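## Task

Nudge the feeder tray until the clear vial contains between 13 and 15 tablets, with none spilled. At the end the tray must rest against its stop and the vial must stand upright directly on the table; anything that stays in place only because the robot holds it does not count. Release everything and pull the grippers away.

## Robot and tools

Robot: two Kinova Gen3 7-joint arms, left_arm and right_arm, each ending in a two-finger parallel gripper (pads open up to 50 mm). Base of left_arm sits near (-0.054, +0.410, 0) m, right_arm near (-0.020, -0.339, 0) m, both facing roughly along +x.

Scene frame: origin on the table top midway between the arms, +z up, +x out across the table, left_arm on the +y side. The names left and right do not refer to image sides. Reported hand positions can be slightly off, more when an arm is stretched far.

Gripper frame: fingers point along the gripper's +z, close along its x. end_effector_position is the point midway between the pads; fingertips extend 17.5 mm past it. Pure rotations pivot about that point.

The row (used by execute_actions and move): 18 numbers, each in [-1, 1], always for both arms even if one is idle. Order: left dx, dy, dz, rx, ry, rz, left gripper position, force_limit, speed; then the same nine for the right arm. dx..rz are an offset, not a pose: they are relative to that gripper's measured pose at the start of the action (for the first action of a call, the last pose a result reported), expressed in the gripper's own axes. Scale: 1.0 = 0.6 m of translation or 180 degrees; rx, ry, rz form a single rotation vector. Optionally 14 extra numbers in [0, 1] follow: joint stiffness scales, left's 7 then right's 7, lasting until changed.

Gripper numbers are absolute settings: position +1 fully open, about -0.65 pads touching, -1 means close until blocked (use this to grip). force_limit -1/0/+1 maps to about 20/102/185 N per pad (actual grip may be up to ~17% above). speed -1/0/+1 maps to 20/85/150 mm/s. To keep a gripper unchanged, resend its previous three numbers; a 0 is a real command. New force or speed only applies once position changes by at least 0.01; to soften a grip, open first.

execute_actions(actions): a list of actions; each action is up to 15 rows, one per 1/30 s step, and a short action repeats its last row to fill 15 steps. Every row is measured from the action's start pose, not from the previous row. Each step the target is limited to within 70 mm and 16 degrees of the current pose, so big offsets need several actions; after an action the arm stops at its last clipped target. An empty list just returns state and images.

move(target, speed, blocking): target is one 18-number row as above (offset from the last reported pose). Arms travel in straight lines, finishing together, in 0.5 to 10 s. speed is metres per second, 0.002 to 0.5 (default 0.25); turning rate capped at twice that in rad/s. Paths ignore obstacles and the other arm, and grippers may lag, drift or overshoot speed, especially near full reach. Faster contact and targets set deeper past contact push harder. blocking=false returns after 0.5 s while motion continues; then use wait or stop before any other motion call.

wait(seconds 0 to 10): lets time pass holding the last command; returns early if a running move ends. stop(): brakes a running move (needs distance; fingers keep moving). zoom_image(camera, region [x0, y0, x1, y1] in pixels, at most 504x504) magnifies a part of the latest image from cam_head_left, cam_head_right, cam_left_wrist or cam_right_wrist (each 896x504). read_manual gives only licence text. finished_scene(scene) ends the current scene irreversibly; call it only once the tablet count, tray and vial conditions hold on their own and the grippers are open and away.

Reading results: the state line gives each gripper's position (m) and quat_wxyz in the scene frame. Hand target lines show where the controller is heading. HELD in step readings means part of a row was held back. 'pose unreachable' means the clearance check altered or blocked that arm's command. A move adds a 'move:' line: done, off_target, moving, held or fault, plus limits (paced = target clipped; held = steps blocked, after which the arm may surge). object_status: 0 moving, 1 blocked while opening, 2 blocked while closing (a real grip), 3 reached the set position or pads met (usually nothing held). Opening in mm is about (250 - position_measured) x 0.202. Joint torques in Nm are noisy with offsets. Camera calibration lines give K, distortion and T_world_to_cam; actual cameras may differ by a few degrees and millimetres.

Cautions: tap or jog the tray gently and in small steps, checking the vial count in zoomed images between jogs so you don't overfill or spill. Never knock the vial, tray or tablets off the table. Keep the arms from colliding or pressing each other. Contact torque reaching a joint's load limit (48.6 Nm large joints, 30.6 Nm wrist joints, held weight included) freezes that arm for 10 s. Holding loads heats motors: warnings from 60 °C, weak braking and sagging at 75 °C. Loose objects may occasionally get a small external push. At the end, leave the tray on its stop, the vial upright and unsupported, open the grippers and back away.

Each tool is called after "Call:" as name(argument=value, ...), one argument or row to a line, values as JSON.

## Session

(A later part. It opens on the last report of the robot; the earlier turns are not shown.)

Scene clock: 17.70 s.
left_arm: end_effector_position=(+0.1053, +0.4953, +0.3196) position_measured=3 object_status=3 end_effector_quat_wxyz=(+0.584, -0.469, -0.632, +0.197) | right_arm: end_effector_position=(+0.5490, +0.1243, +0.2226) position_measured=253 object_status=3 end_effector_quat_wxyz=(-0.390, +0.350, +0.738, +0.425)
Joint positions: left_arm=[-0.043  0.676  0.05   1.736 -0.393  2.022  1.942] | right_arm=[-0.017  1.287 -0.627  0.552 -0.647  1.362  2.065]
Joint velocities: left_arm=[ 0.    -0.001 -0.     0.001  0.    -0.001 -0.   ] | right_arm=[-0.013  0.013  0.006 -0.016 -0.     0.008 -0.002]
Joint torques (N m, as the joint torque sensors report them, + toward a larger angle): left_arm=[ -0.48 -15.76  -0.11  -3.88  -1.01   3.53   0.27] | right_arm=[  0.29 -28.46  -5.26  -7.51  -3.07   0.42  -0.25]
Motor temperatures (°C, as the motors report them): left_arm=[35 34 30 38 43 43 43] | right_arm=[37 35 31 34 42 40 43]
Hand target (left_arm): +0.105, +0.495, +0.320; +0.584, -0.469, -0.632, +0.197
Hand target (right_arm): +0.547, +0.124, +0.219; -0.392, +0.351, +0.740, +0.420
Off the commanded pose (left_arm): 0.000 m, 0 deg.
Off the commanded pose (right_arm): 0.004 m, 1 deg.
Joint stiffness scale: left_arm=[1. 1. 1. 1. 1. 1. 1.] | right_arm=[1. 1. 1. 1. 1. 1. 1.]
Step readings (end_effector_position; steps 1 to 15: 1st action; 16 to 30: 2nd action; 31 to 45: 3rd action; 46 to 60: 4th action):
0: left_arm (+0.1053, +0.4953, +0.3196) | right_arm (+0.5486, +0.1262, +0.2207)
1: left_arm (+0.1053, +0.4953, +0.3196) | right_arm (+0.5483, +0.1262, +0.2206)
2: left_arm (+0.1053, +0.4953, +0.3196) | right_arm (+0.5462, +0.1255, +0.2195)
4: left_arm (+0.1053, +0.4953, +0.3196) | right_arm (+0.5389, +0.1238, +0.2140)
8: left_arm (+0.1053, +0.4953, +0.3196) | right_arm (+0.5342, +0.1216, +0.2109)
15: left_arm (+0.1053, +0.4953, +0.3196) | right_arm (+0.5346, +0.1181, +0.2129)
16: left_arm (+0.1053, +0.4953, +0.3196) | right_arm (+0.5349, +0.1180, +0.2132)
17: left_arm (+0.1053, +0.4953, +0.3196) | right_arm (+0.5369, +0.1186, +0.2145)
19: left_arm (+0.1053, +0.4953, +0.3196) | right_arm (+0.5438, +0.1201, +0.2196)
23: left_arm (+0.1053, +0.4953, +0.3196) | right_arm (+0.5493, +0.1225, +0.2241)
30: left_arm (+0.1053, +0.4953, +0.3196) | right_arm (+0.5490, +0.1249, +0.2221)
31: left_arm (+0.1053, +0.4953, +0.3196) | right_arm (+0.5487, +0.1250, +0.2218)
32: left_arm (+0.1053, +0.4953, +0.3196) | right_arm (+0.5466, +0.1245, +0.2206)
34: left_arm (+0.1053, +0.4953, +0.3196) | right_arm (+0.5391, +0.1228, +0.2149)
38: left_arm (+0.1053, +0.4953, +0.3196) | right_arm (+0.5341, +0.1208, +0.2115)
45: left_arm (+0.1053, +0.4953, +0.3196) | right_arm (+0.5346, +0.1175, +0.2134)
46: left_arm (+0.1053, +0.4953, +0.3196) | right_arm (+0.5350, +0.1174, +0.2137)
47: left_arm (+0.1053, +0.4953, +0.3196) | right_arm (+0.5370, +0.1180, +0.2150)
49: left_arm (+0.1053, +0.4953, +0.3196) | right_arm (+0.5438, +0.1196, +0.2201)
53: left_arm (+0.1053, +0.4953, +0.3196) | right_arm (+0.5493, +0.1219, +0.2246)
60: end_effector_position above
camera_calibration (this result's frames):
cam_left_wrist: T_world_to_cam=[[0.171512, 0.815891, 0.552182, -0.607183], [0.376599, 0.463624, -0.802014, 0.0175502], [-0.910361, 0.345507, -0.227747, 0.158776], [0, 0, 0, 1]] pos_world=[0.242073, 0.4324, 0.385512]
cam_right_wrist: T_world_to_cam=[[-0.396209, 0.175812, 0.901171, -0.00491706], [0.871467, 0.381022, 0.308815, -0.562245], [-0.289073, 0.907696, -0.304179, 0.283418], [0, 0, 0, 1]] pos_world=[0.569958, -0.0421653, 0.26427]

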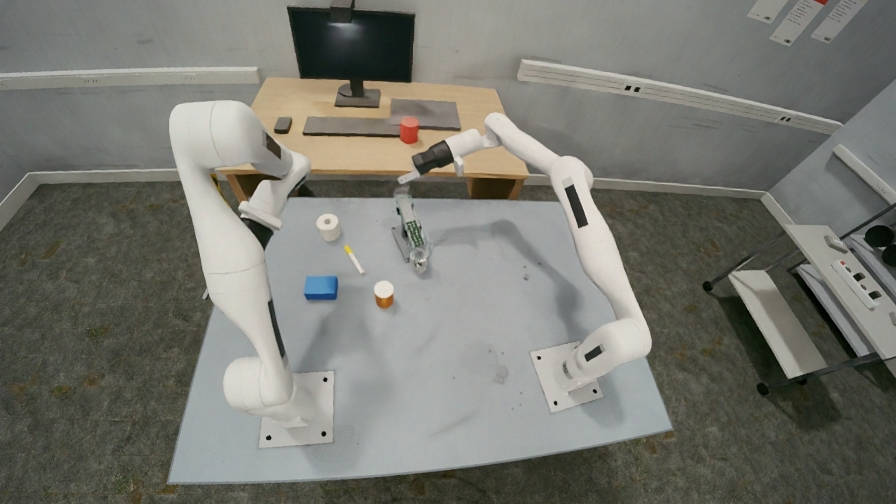

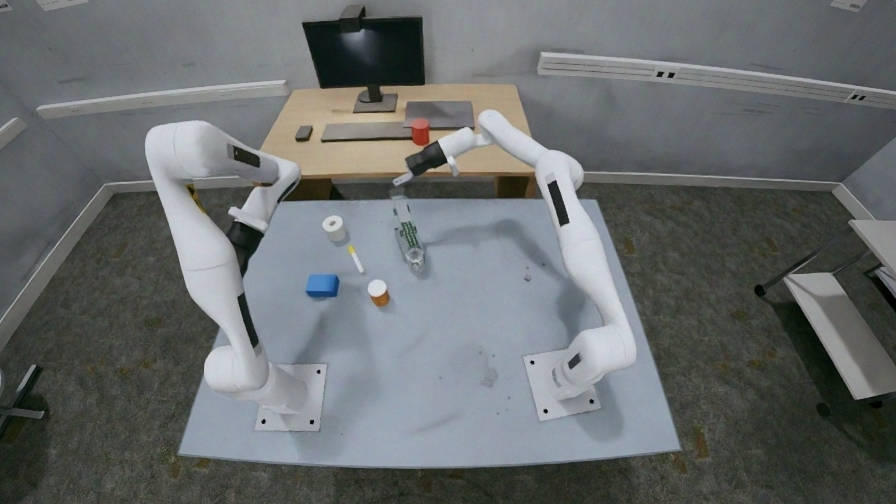

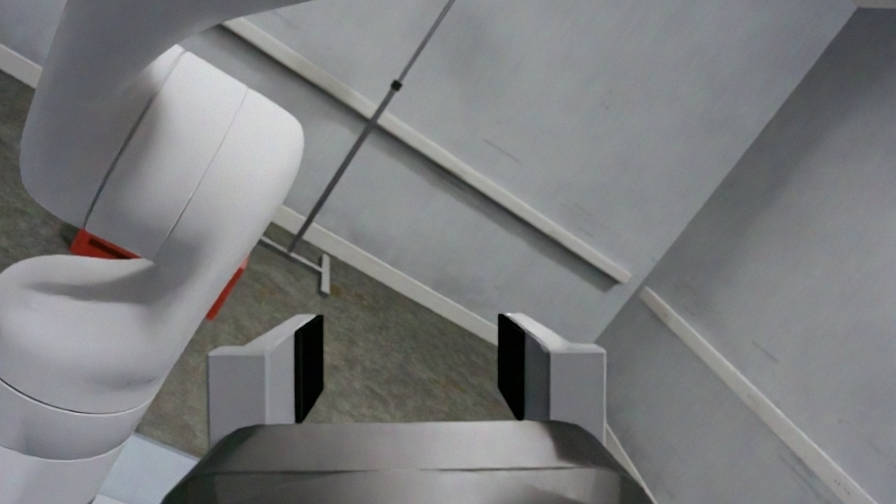

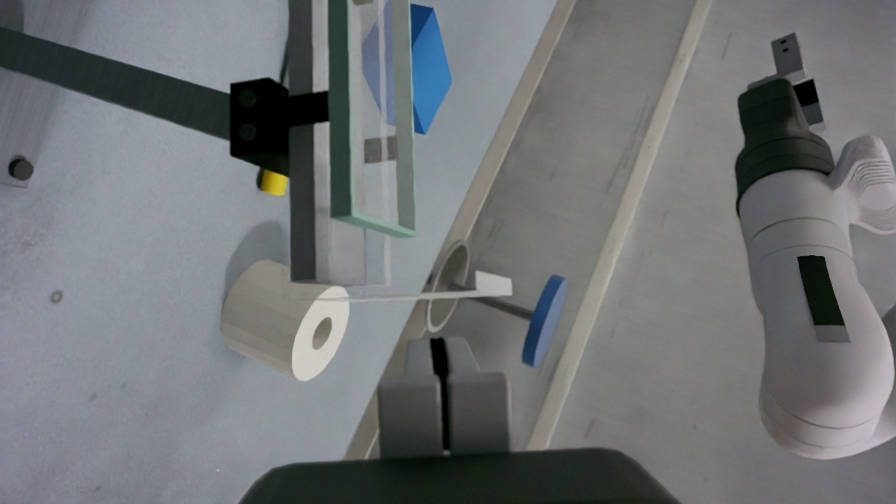

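Call:
move(
  target=[0,0,0,0,0,0,1,0,0,0,-0.035,0,0,0,0,-0.7,0,0],
  speed=0.04,
)

Call:
execute_actions(
  actions=[
    [[0,0,0,0,0,0,1,0,0,0,0.025,0,0,0,0,-0.7,0,0]],
  ],
)

Call:
move(
  target=[0,0,0,0,0,0,1,0,0,0,-0.035,0,0,0,0,-0.7,0,0],
  speed=0.04,
)

Call:
execute_actions(
  actions=[
    [[0,0,0,0,0,0,1,0,0,0,0.025,0,0,0,0,-0.7,0,0]],
  ],
)

Call:
zoom_image(
  camera="cam_head_left",
  region=[390,205,440,275],
)

Scene clock: 18.93 s.
left_arm: end_effector_position=(+0.1053, +0.4953, +0.3196) position_measured=3 object_status=3 end_effector_quat_wxyz=(+0.584, -0.469, -0.632, +0.197) | right_arm: end_effector_position=(+0.5343, +0.1158, +0.2144) position_measured=253 object_status=3 end_effector_quat_wxyz=(-0.388, +0.353, +0.738, +0.425)
Joint positions: left_arm=[-0.043  0.676  0.05   1.736 -0.393  2.022  1.942] | right_arm=[ 0.032  1.24  -0.644  0.714 -0.652  1.283  2.127]
Joint velocities: left_arm=[-0.    -0.    -0.    -0.001  0.    -0.002 -0.001] | right_arm=[ 0.005 -0.003 -0.001  0.005  0.     0.001  0.   ]
Joint torques (N m, as the joint torque sensors report them, + toward a larger angle): left_arm=[ -0.42 -15.43  -0.02  -3.59  -0.95   3.47   0.49] | right_arm=[ -0.29 -26.61  -5.76  -5.    -2.1    2.56  -0.19]
Motor temperatures (°C, as the motors report them): left_arm=[35 34 30 38 43 43 43] | right_arm=[37 35 31 34 42 40 43]
Hand target (left_arm): +0.105, +0.495, +0.320; +0.584, -0.469, -0.632, +0.197
Hand target (right_arm): +0.531, +0.116, +0.215; -0.390, +0.350, +0.738, +0.425
Off the commanded pose (left_arm): 0.000 m, 0 deg.
Off the commanded pose (right_arm): 0.003 m, 0 deg.
Joint stiffness scale: left_arm=[1. 1. 1. 1. 1. 1. 1.] | right_arm=[1. 1. 1. 1. 1. 1. 1.]
move: done
camera_calibration (this result's frames):
cam_left_wrist: T_world_to_cam=[[0.171512, 0.815891, 0.552182, -0.607183], [0.376599, 0.463624, -0.802014, 0.0175503], [-0.910361, 0.345506, -0.227747, 0.158776], [0, 0, 0, 1]] pos_world=[0.242073, 0.4324, 0.385512]
cam_right_wrist: T_world_to_cam=[[-0.396301, 0.182313, 0.899837, -0.00227119], [0.873256, 0.377479, 0.308115, -0.544032], [-0.283496, 0.907894, -0.308801, 0.282394], [0, 0, 0, 1]] pos_world=[0.554236, -0.0506093, 0.256872]

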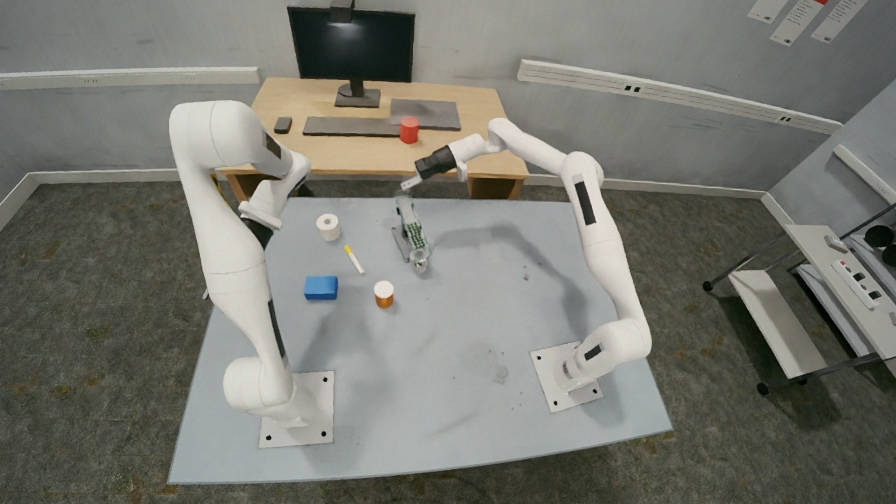

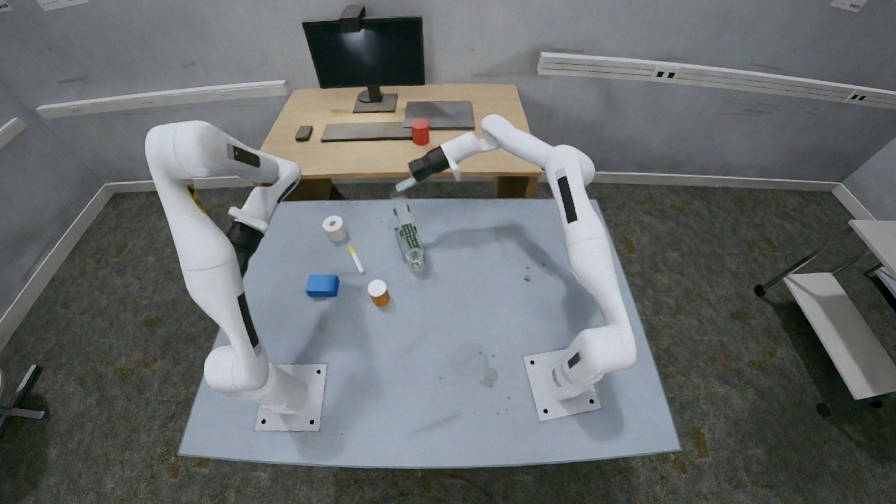

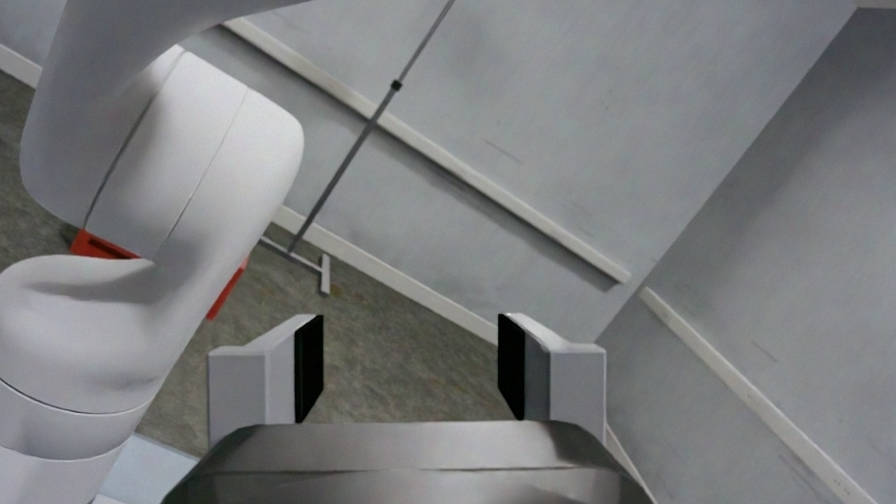

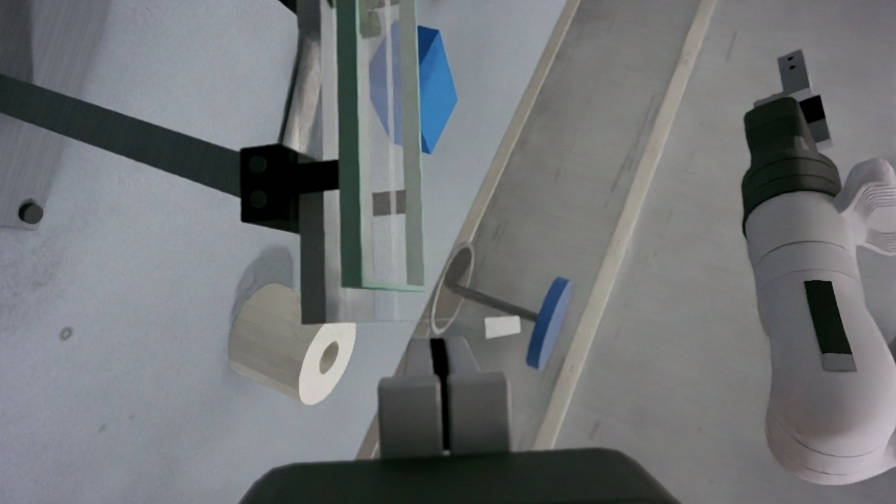

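Scene clock: 19.43 s.
left_arm: end_effector_position=(+0.1053, +0.4953, +0.3196) position_measured=3 object_status=3 end_effector_quat_wxyz=(+0.584, -0.469, -0.632, +0.197) | right_arm: end_effector_position=(+0.5487, +0.1225, +0.2235) position_measured=253 object_status=3 end_effector_quat_wxyz=(-0.386, +0.352, +0.736, +0.430)
Joint positions: left_arm=[-0.043  0.676  0.05   1.736 -0.393  2.022  1.942] | right_arm=[-0.     1.269 -0.634  0.601 -0.652  1.329  2.085]
Joint velocities: left_arm=[-0.     0.    -0.001  0.     0.    -0.     0.001] | right_arm=[-0.012  0.011  0.008 -0.013 -0.001  0.008 -0.   ]
Joint torques (N m, as the joint torque sensors report them, + toward a larger angle): left_arm=[  0.   -15.87  -0.33  -3.44  -0.82   3.35   0.47] | right_arm=[  0.87 -28.65  -5.83  -7.1   -2.99   0.53  -0.22]
Motor temperatures (°C, as the motors report them): left_arm=[35 34 30 38 43 43 43] | right_arm=[37 35 31 34 42 40 43]
Hand target (left_arm): +0.105, +0.495, +0.320; +0.584, -0.469, -0.632, +0.197
Hand target (right_arm): +0.547, +0.122, +0.220; -0.388, +0.353, +0.738, +0.425
Off the commanded pose (left_arm): 0.000 m, 0 deg.
Off the commanded pose (right_arm): 0.004 m, 1 deg.
Joint stiffness scale: left_arm=[1. 1. 1. 1. 1. 1. 1.] | right_arm=[1. 1. 1. 1. 1. 1. 1.]
Step readings (end_effector_position):
0: left_arm (+0.1053, +0.4953, +0.3196) | right_arm (+0.5343, +0.1158, +0.2144)
1: left_arm (+0.1053, +0.4953, +0.3196) | right_arm (+0.5346, +0.1158, +0.2146)
2: left_arm (+0.1053, +0.4953, +0.3196) | right_arm (+0.5365, +0.1164, +0.2158)
4: left_arm (+0.1053, +0.4953, +0.3196) | right_arm (+0.5435, +0.1179, +0.2209)
8: left_arm (+0.1053, +0.4953, +0.3196) | right_arm (+0.5490, +0.1202, +0.2254)
15: end_effector_position above
camera_calibration (this result's frames):
cam_left_wrist: T_world_to_cam=[[0.171512, 0.815891, 0.552182, -0.607183], [0.376599, 0.463624, -0.802014, 0.01755], [-0.910361, 0.345506, -0.227747, 0.158776], [0, 0, 0, 1]] pos_world=[0.242073, 0.4324, 0.385512]
cam_right_wrist: T_world_to_cam=[[-0.39987, 0.176322, 0.899452, -0.00323741], [0.873836, 0.369492, 0.316049, -0.56308], [-0.276614, 0.912352, -0.301825, 0.277365], [0, 0, 0, 1]] pos_world=[0.567467, -0.0444299, 0.264588]

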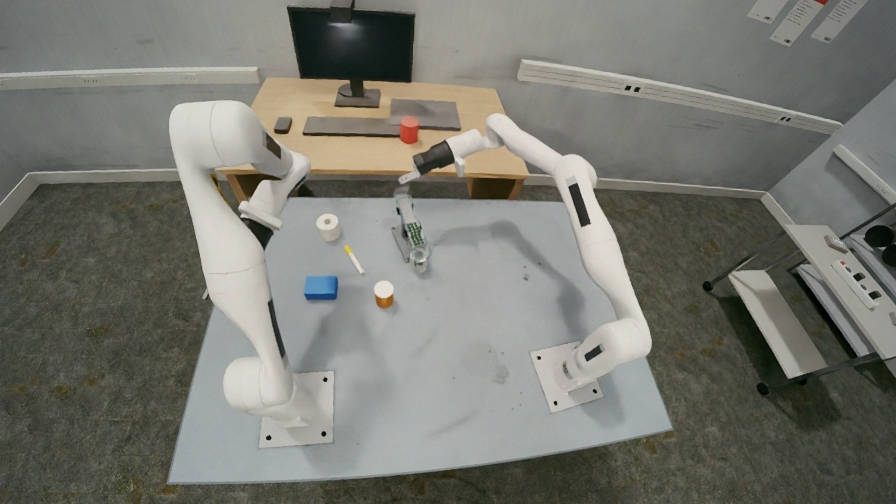

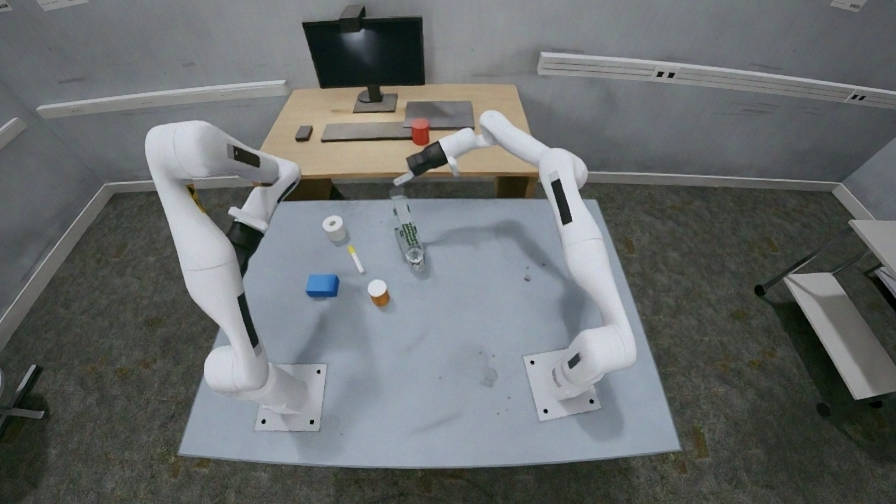

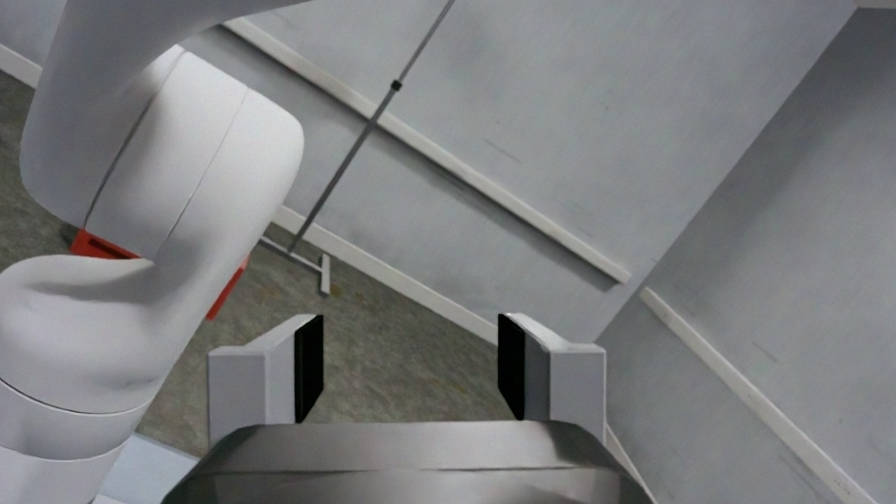

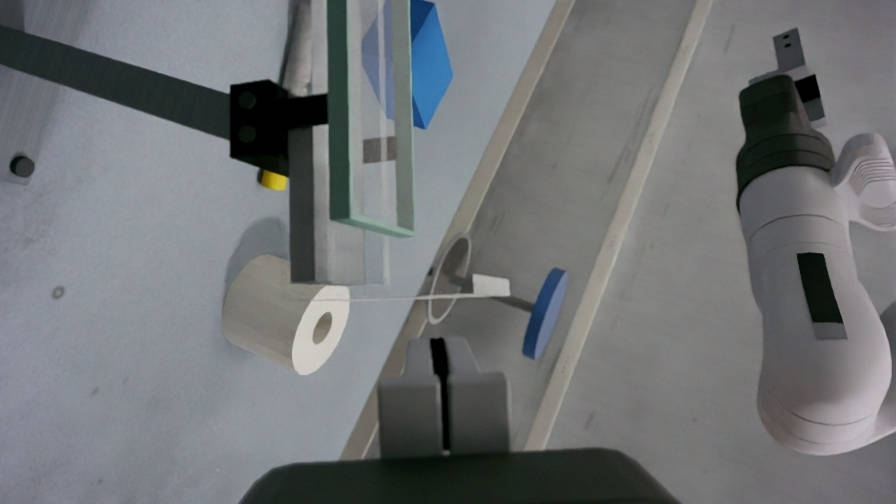

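Scene clock: 20.37 s.
left_arm: end_effector_position=(+0.1053, +0.4953, +0.3196) position_measured=3 object_status=3 end_effector_quat_wxyz=(+0.584, -0.469, -0.632, +0.197) | right_arm: end_effector_position=(+0.5342, +0.1142, +0.2154) position_measured=253 object_status=3 end_effector_quat_wxyz=(-0.384, +0.355, +0.736, +0.430)
Joint positions: left_arm=[-0.043  0.676  0.05   1.736 -0.393  2.022  1.942] | right_arm=[ 0.046  1.227 -0.651  0.752 -0.657  1.254  2.145]
Joint velocities: left_arm=[-0.     0.    -0.    -0.001  0.     0.001 -0.001] | right_arm=[ 0.005 -0.003 -0.003  0.005  0.001 -0.    -0.   ]
Joint torques (N m, as the joint torque sensors report them, + toward a larger angle): left_arm=[ -0.63 -16.19  -0.28  -3.68  -1.     3.18   0.38] | right_arm=[ -0.19 -25.79  -5.86  -4.57  -1.86   2.63  -0.19]
Motor temperatures (°C, as the motors report them): left_arm=[35 34 30 38 43 43 43] | right_arm=[37 35 31 34 42 40 43]
Hand target (left_arm): +0.105, +0.495, +0.320; +0.584, -0.469, -0.632, +0.197
Hand target (right_arm): +0.531, +0.114, +0.216; -0.386, +0.352, +0.736, +0.430
Off the commanded pose (left_arm): 0.000 m, 0 deg.
Off the commanded pose (right_arm): 0.003 m, 0 deg.
Joint stiffness scale: left_arm=[1. 1. 1. 1. 1. 1. 1.] | right_arm=[1. 1. 1. 1. 1. 1. 1.]
move: done
camera_calibration (this result's frames):
cam_left_wrist: T_world_to_cam=[[0.171512, 0.815891, 0.552182, -0.607183], [0.376599, 0.463624, -0.802014, 0.0175503], [-0.910361, 0.345506, -0.227746, 0.158776], [0, 0, 0, 1]] pos_world=[0.242073, 0.4324, 0.385512]
cam_right_wrist: T_world_to_cam=[[-0.400036, 0.182622, 0.898121, -0.00061918], [0.875642, 0.365485, 0.315707, -0.545184], [-0.270595, 0.912727, -0.306119, 0.276119], [0, 0, 0, 1]] pos_world=[0.551855, -0.0526515, 0.2572]

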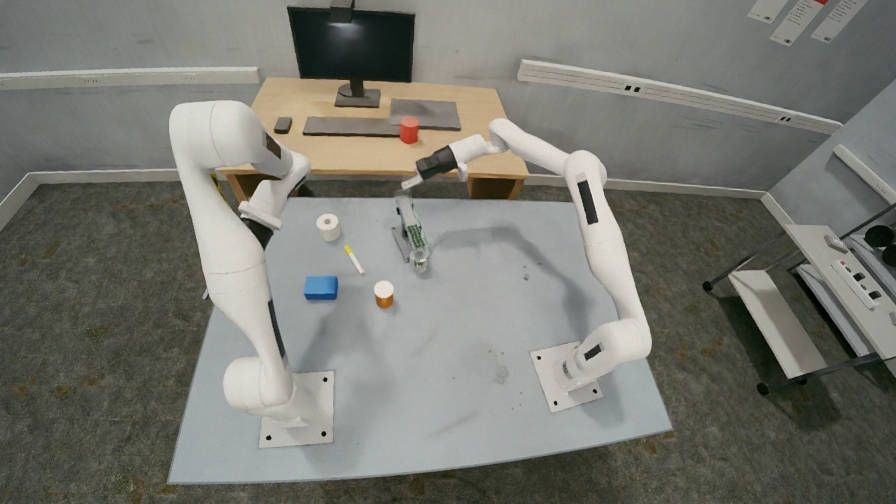

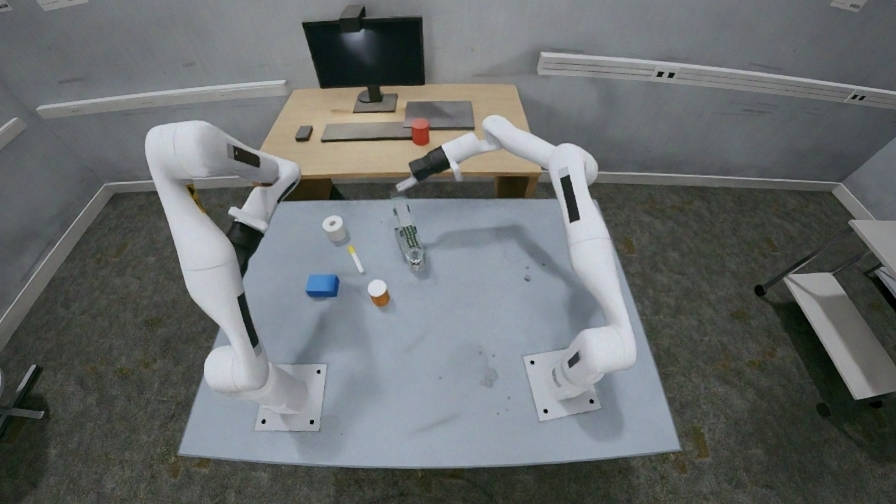

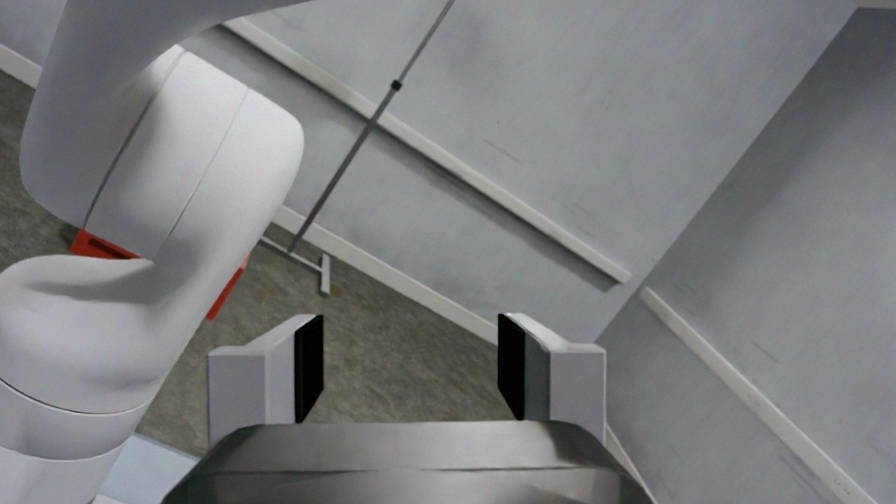

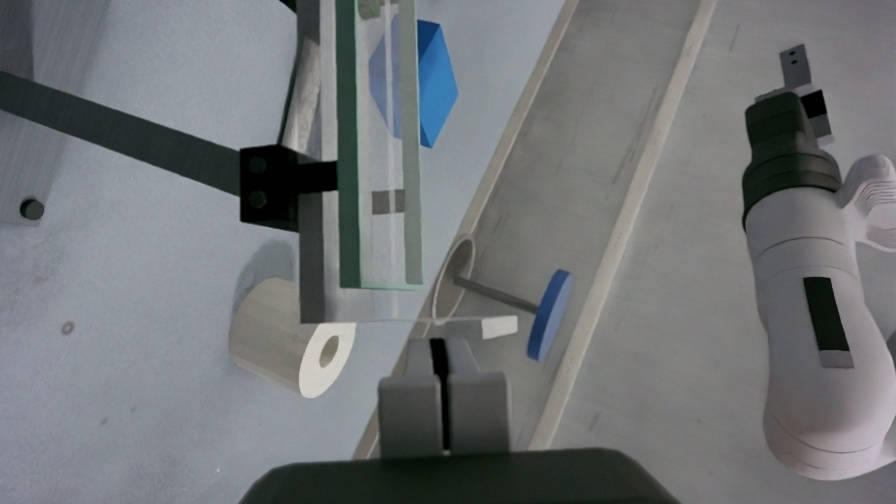

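Scene clock: 20.87 s.
left_arm: end_effector_position=(+0.1053, +0.4953, +0.3196) position_measured=3 object_status=3 end_effector_quat_wxyz=(+0.584, -0.469, -0.632, +0.197) | right_arm: end_effector_position=(+0.5486, +0.1207, +0.2246) position_measured=253 object_status=3 end_effector_quat_wxyz=(-0.382, +0.354, +0.734, +0.435)
Joint positions: left_arm=[-0.043  0.676  0.05   1.736 -0.393  2.022  1.942] | right_arm=[ 0.016  1.254 -0.64   0.645 -0.657  1.298  2.105]
Joint velocities: left_arm=[0.    0.    0.001 0.    0.    0.001 0.   ] | right_arm=[-0.011  0.009  0.009 -0.01   0.001  0.005  0.   ]
Joint torques (N m, as the joint torque sensors report them, + toward a larger angle): left_arm=[  0.01 -15.87  -0.07  -3.6   -0.97   3.38   0.44] | right_arm=[  0.13 -28.34  -6.12  -7.65  -2.96   0.34  -0.07]
Motor temperatures (°C, as the motors report them): left_arm=[35 34 30 38 43 43 43] | right_arm=[37 35 31 34 42 40 43]
Hand target (left_arm): +0.105, +0.495, +0.320; +0.584, -0.469, -0.632, +0.197
Hand target (right_arm): +0.547, +0.120, +0.221; -0.384, +0.355, +0.736, +0.430
Off the commanded pose (left_arm): 0.000 m, 0 deg.
Off the commanded pose (right_arm): 0.004 m, 1 deg.
Joint stiffness scale: left_arm=[1. 1. 1. 1. 1. 1. 1.] | right_arm=[1. 1. 1. 1. 1. 1. 1.]
Step readings (end_effector_position):
0: left_arm (+0.1053, +0.4953, +0.3196) | right_arm (+0.5342, +0.1142, +0.2154)
1: left_arm (+0.1053, +0.4953, +0.3196) | right_arm (+0.5345, +0.1142, +0.2156)
2: left_arm (+0.1053, +0.4953, +0.3196) | right_arm (+0.5364, +0.1148, +0.2169)
4: left_arm (+0.1053, +0.4953, +0.3196) | right_arm (+0.5434, +0.1163, +0.2220)
8: left_arm (+0.1053, +0.4953, +0.3196) | right_arm (+0.5490, +0.1186, +0.2263)
15: end_effector_position above
camera_calibration (this result's frames):
cam_left_wrist: T_world_to_cam=[[0.171512, 0.815891, 0.552182, -0.607183], [0.376599, 0.463623, -0.802014, 0.0175502], [-0.910361, 0.345506, -0.227747, 0.158776], [0, 0, 0, 1]] pos_world=[0.242073, 0.4324, 0.385512]
cam_right_wrist: T_world_to_cam=[[-0.403508, 0.176881, 0.897716, -0.00160358], [0.876148, 0.357479, 0.323378, -0.56413], [-0.263716, 0.917018, -0.29922, 0.271033], [0, 0, 0, 1]] pos_world=[0.56509, -0.0465937, 0.264965]

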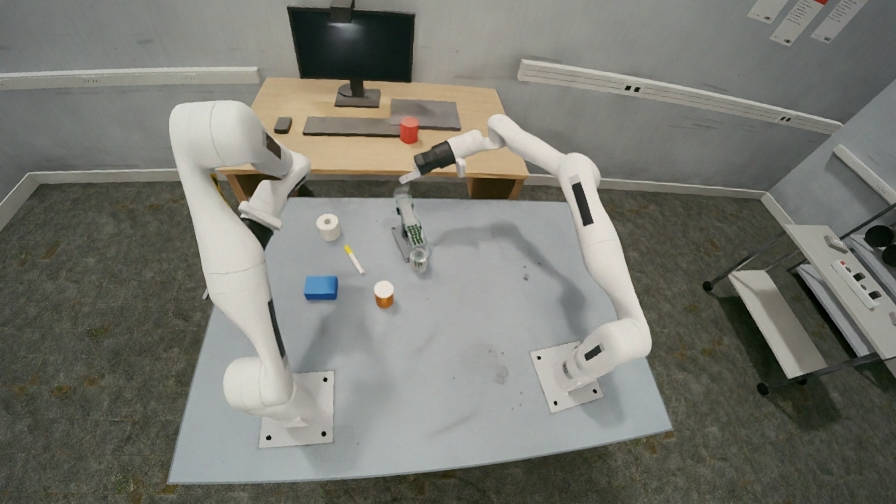

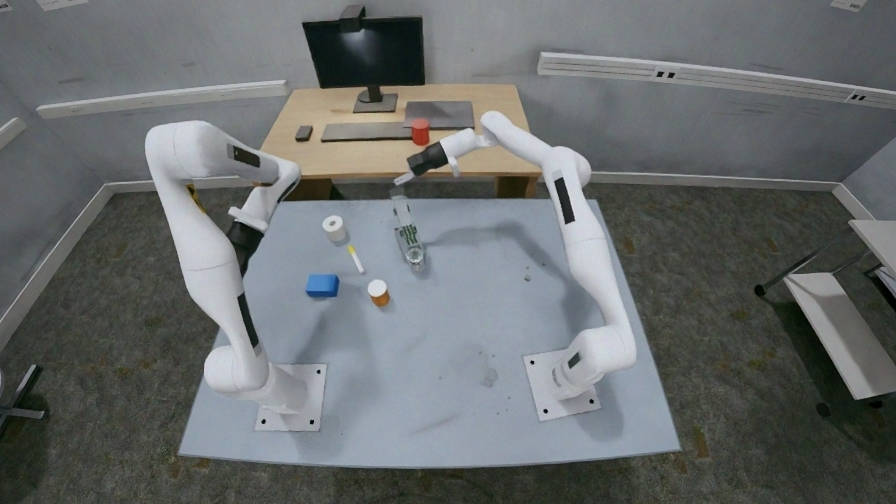

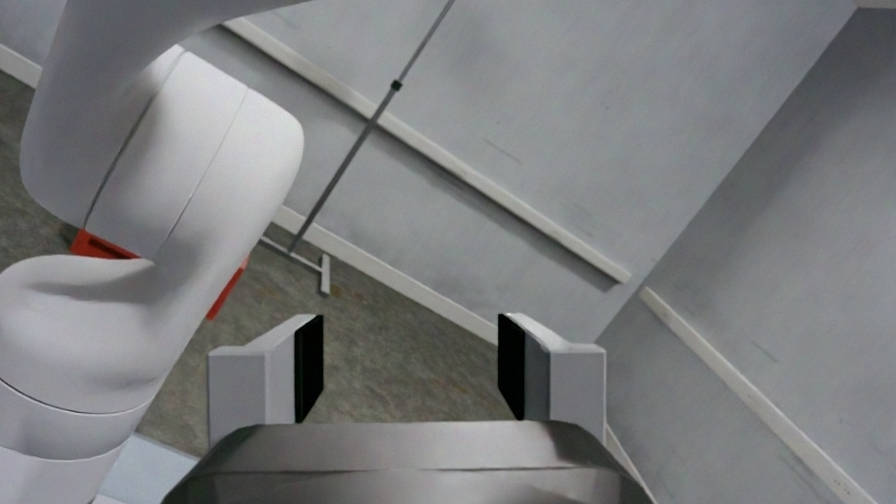

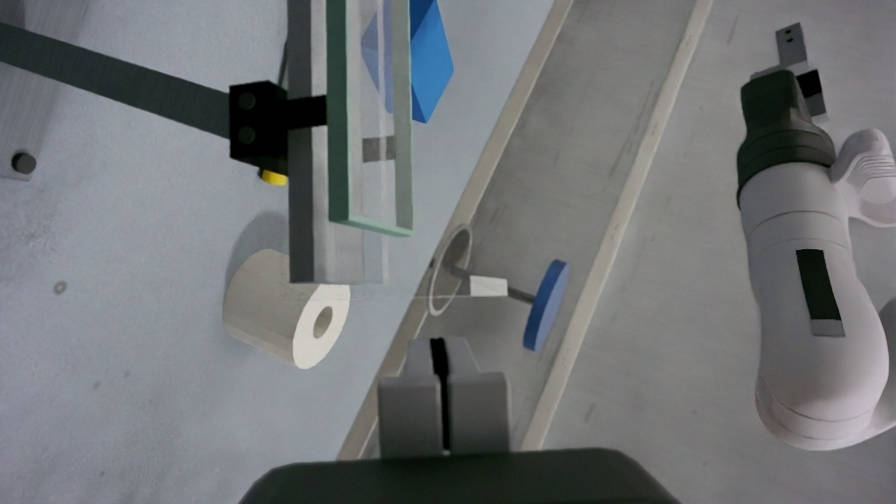

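Region (390, 205, 440, 275) of cam_head_left's 896x504 image, scaled by 7.200, with more detail than that image has; it fills the left 360 columns of this view, and the rest is white.

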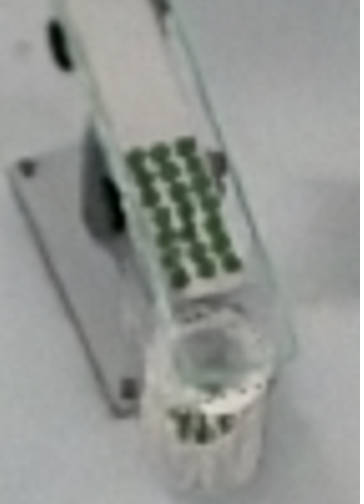

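Seven rows remain: 15 dispensed.

Call:
move(
  target=[0,0,0,0,0,0,1,0,0,0.1,-0.03,-0.25,0,0,0,-0.7,0,0],
)

Call:
finished_scene(
  scene=1,
)

Scene clock: 22.30 s.
left_arm: end_effector_position=(+0.1053, +0.4953, +0.3196) position_measured=3 object_status=3 end_effector_quat_wxyz=(+0.584, -0.469, -0.632, +0.197) | right_arm: end_effector_position=(+0.5454, -0.0104, +0.3138) position_measured=253 object_status=3 end_effector_quat_wxyz=(-0.379, +0.355, +0.737, +0.433)
Joint positions: left_arm=[-0.043  0.676  0.05   1.736 -0.393  2.022  1.942] | right_arm=[ 0.229  1.089 -0.652  0.724 -0.661  1.485  2.071]
Joint velocities: left_arm=[ 0. -0.  0.  0. -0.  0.  0.] | right_arm=[ 0.003 -0.001 -0.004  0.    -0.     0.001 -0.001]
Joint torques (N m, as the joint torque sensors report them, + toward a larger angle): left_arm=[ -0.27 -15.79   0.07  -3.79  -0.88   3.54   0.54] | right_arm=[  0.78 -25.8   -5.88  -7.28  -3.05   0.32  -0.22]
Motor temperatures (°C, as the motors report them): left_arm=[35 34 30 38 43 43 43] | right_arm=[37 35 31 34 42 40 43]
Hand target (left_arm): +0.105, +0.495, +0.320; +0.584, -0.469, -0.632, +0.197
Hand target (right_arm): +0.544, -0.011, +0.320; -0.382, +0.354, +0.734, +0.435
Off the commanded pose (left_arm): 0.000 m, 0 deg.
Off the commanded pose (right_arm): 0.006 m, 1 deg.
Joint stiffness scale: left_arm=[1. 1. 1. 1. 1. 1. 1.] | right_arm=[1. 1. 1. 1. 1. 1. 1.]
move: off_target (right_arm)
camera_calibration (this result's frames):
cam_left_wrist: T_world_to_cam=[[0.171512, 0.815891, 0.552182, -0.607183], [0.376599, 0.463624, -0.802014, 0.0175503], [-0.910361, 0.345506, -0.227747, 0.158776], [0, 0, 0, 1]] pos_world=[0.242073, 0.4324, 0.385512]
cam_right_wrist: T_world_to_cam=[[-0.406773, 0.185275, 0.894544, -0.0569301], [0.875526, 0.358565, 0.32386, -0.543076], [-0.260749, 0.914934, -0.308068, 0.418245], [0, 0, 0, 1]] pos_world=[0.561376, -0.17739, 0.355655]

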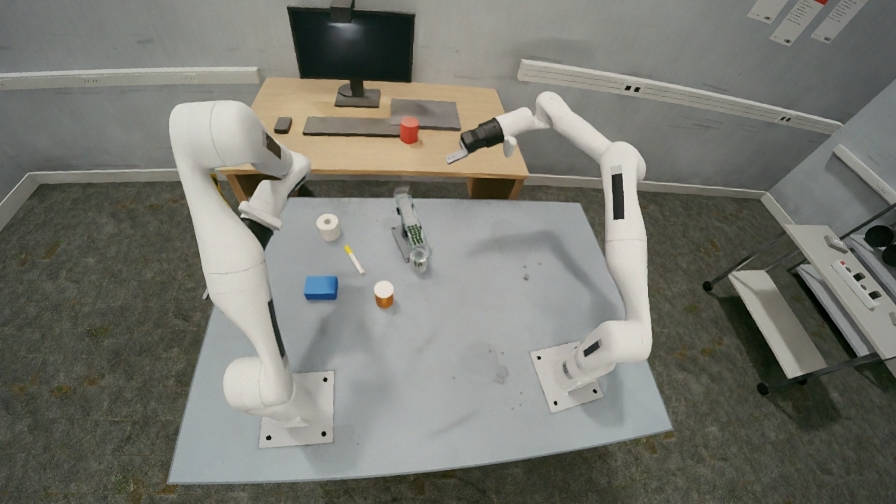

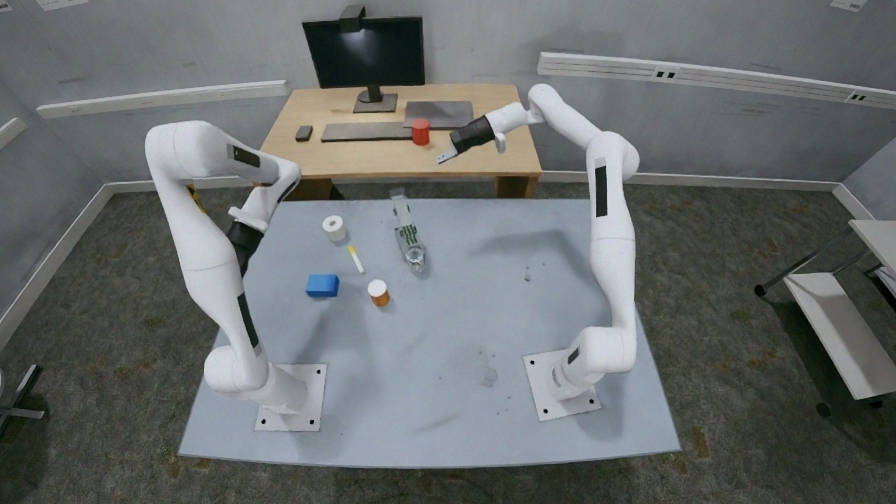

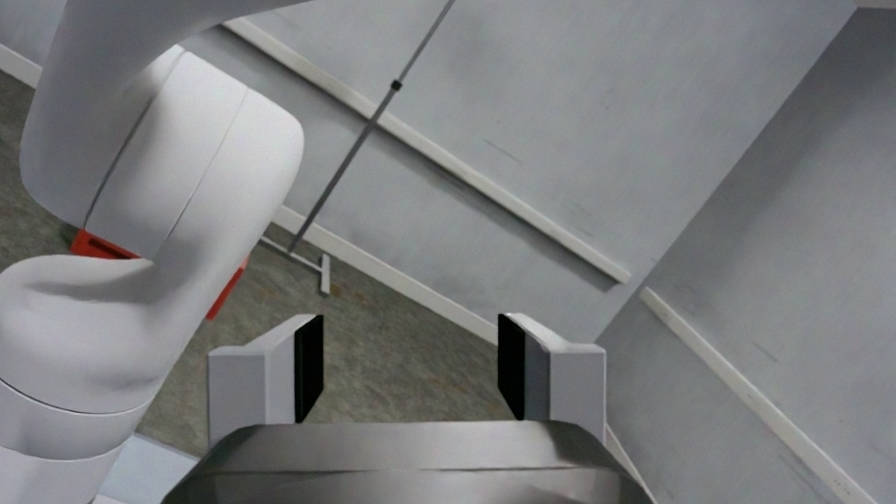

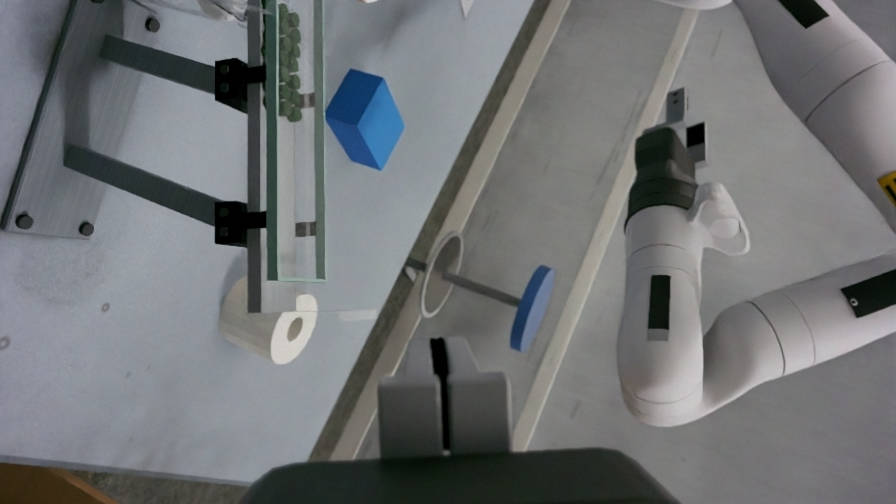

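The scene is finished: the task was done.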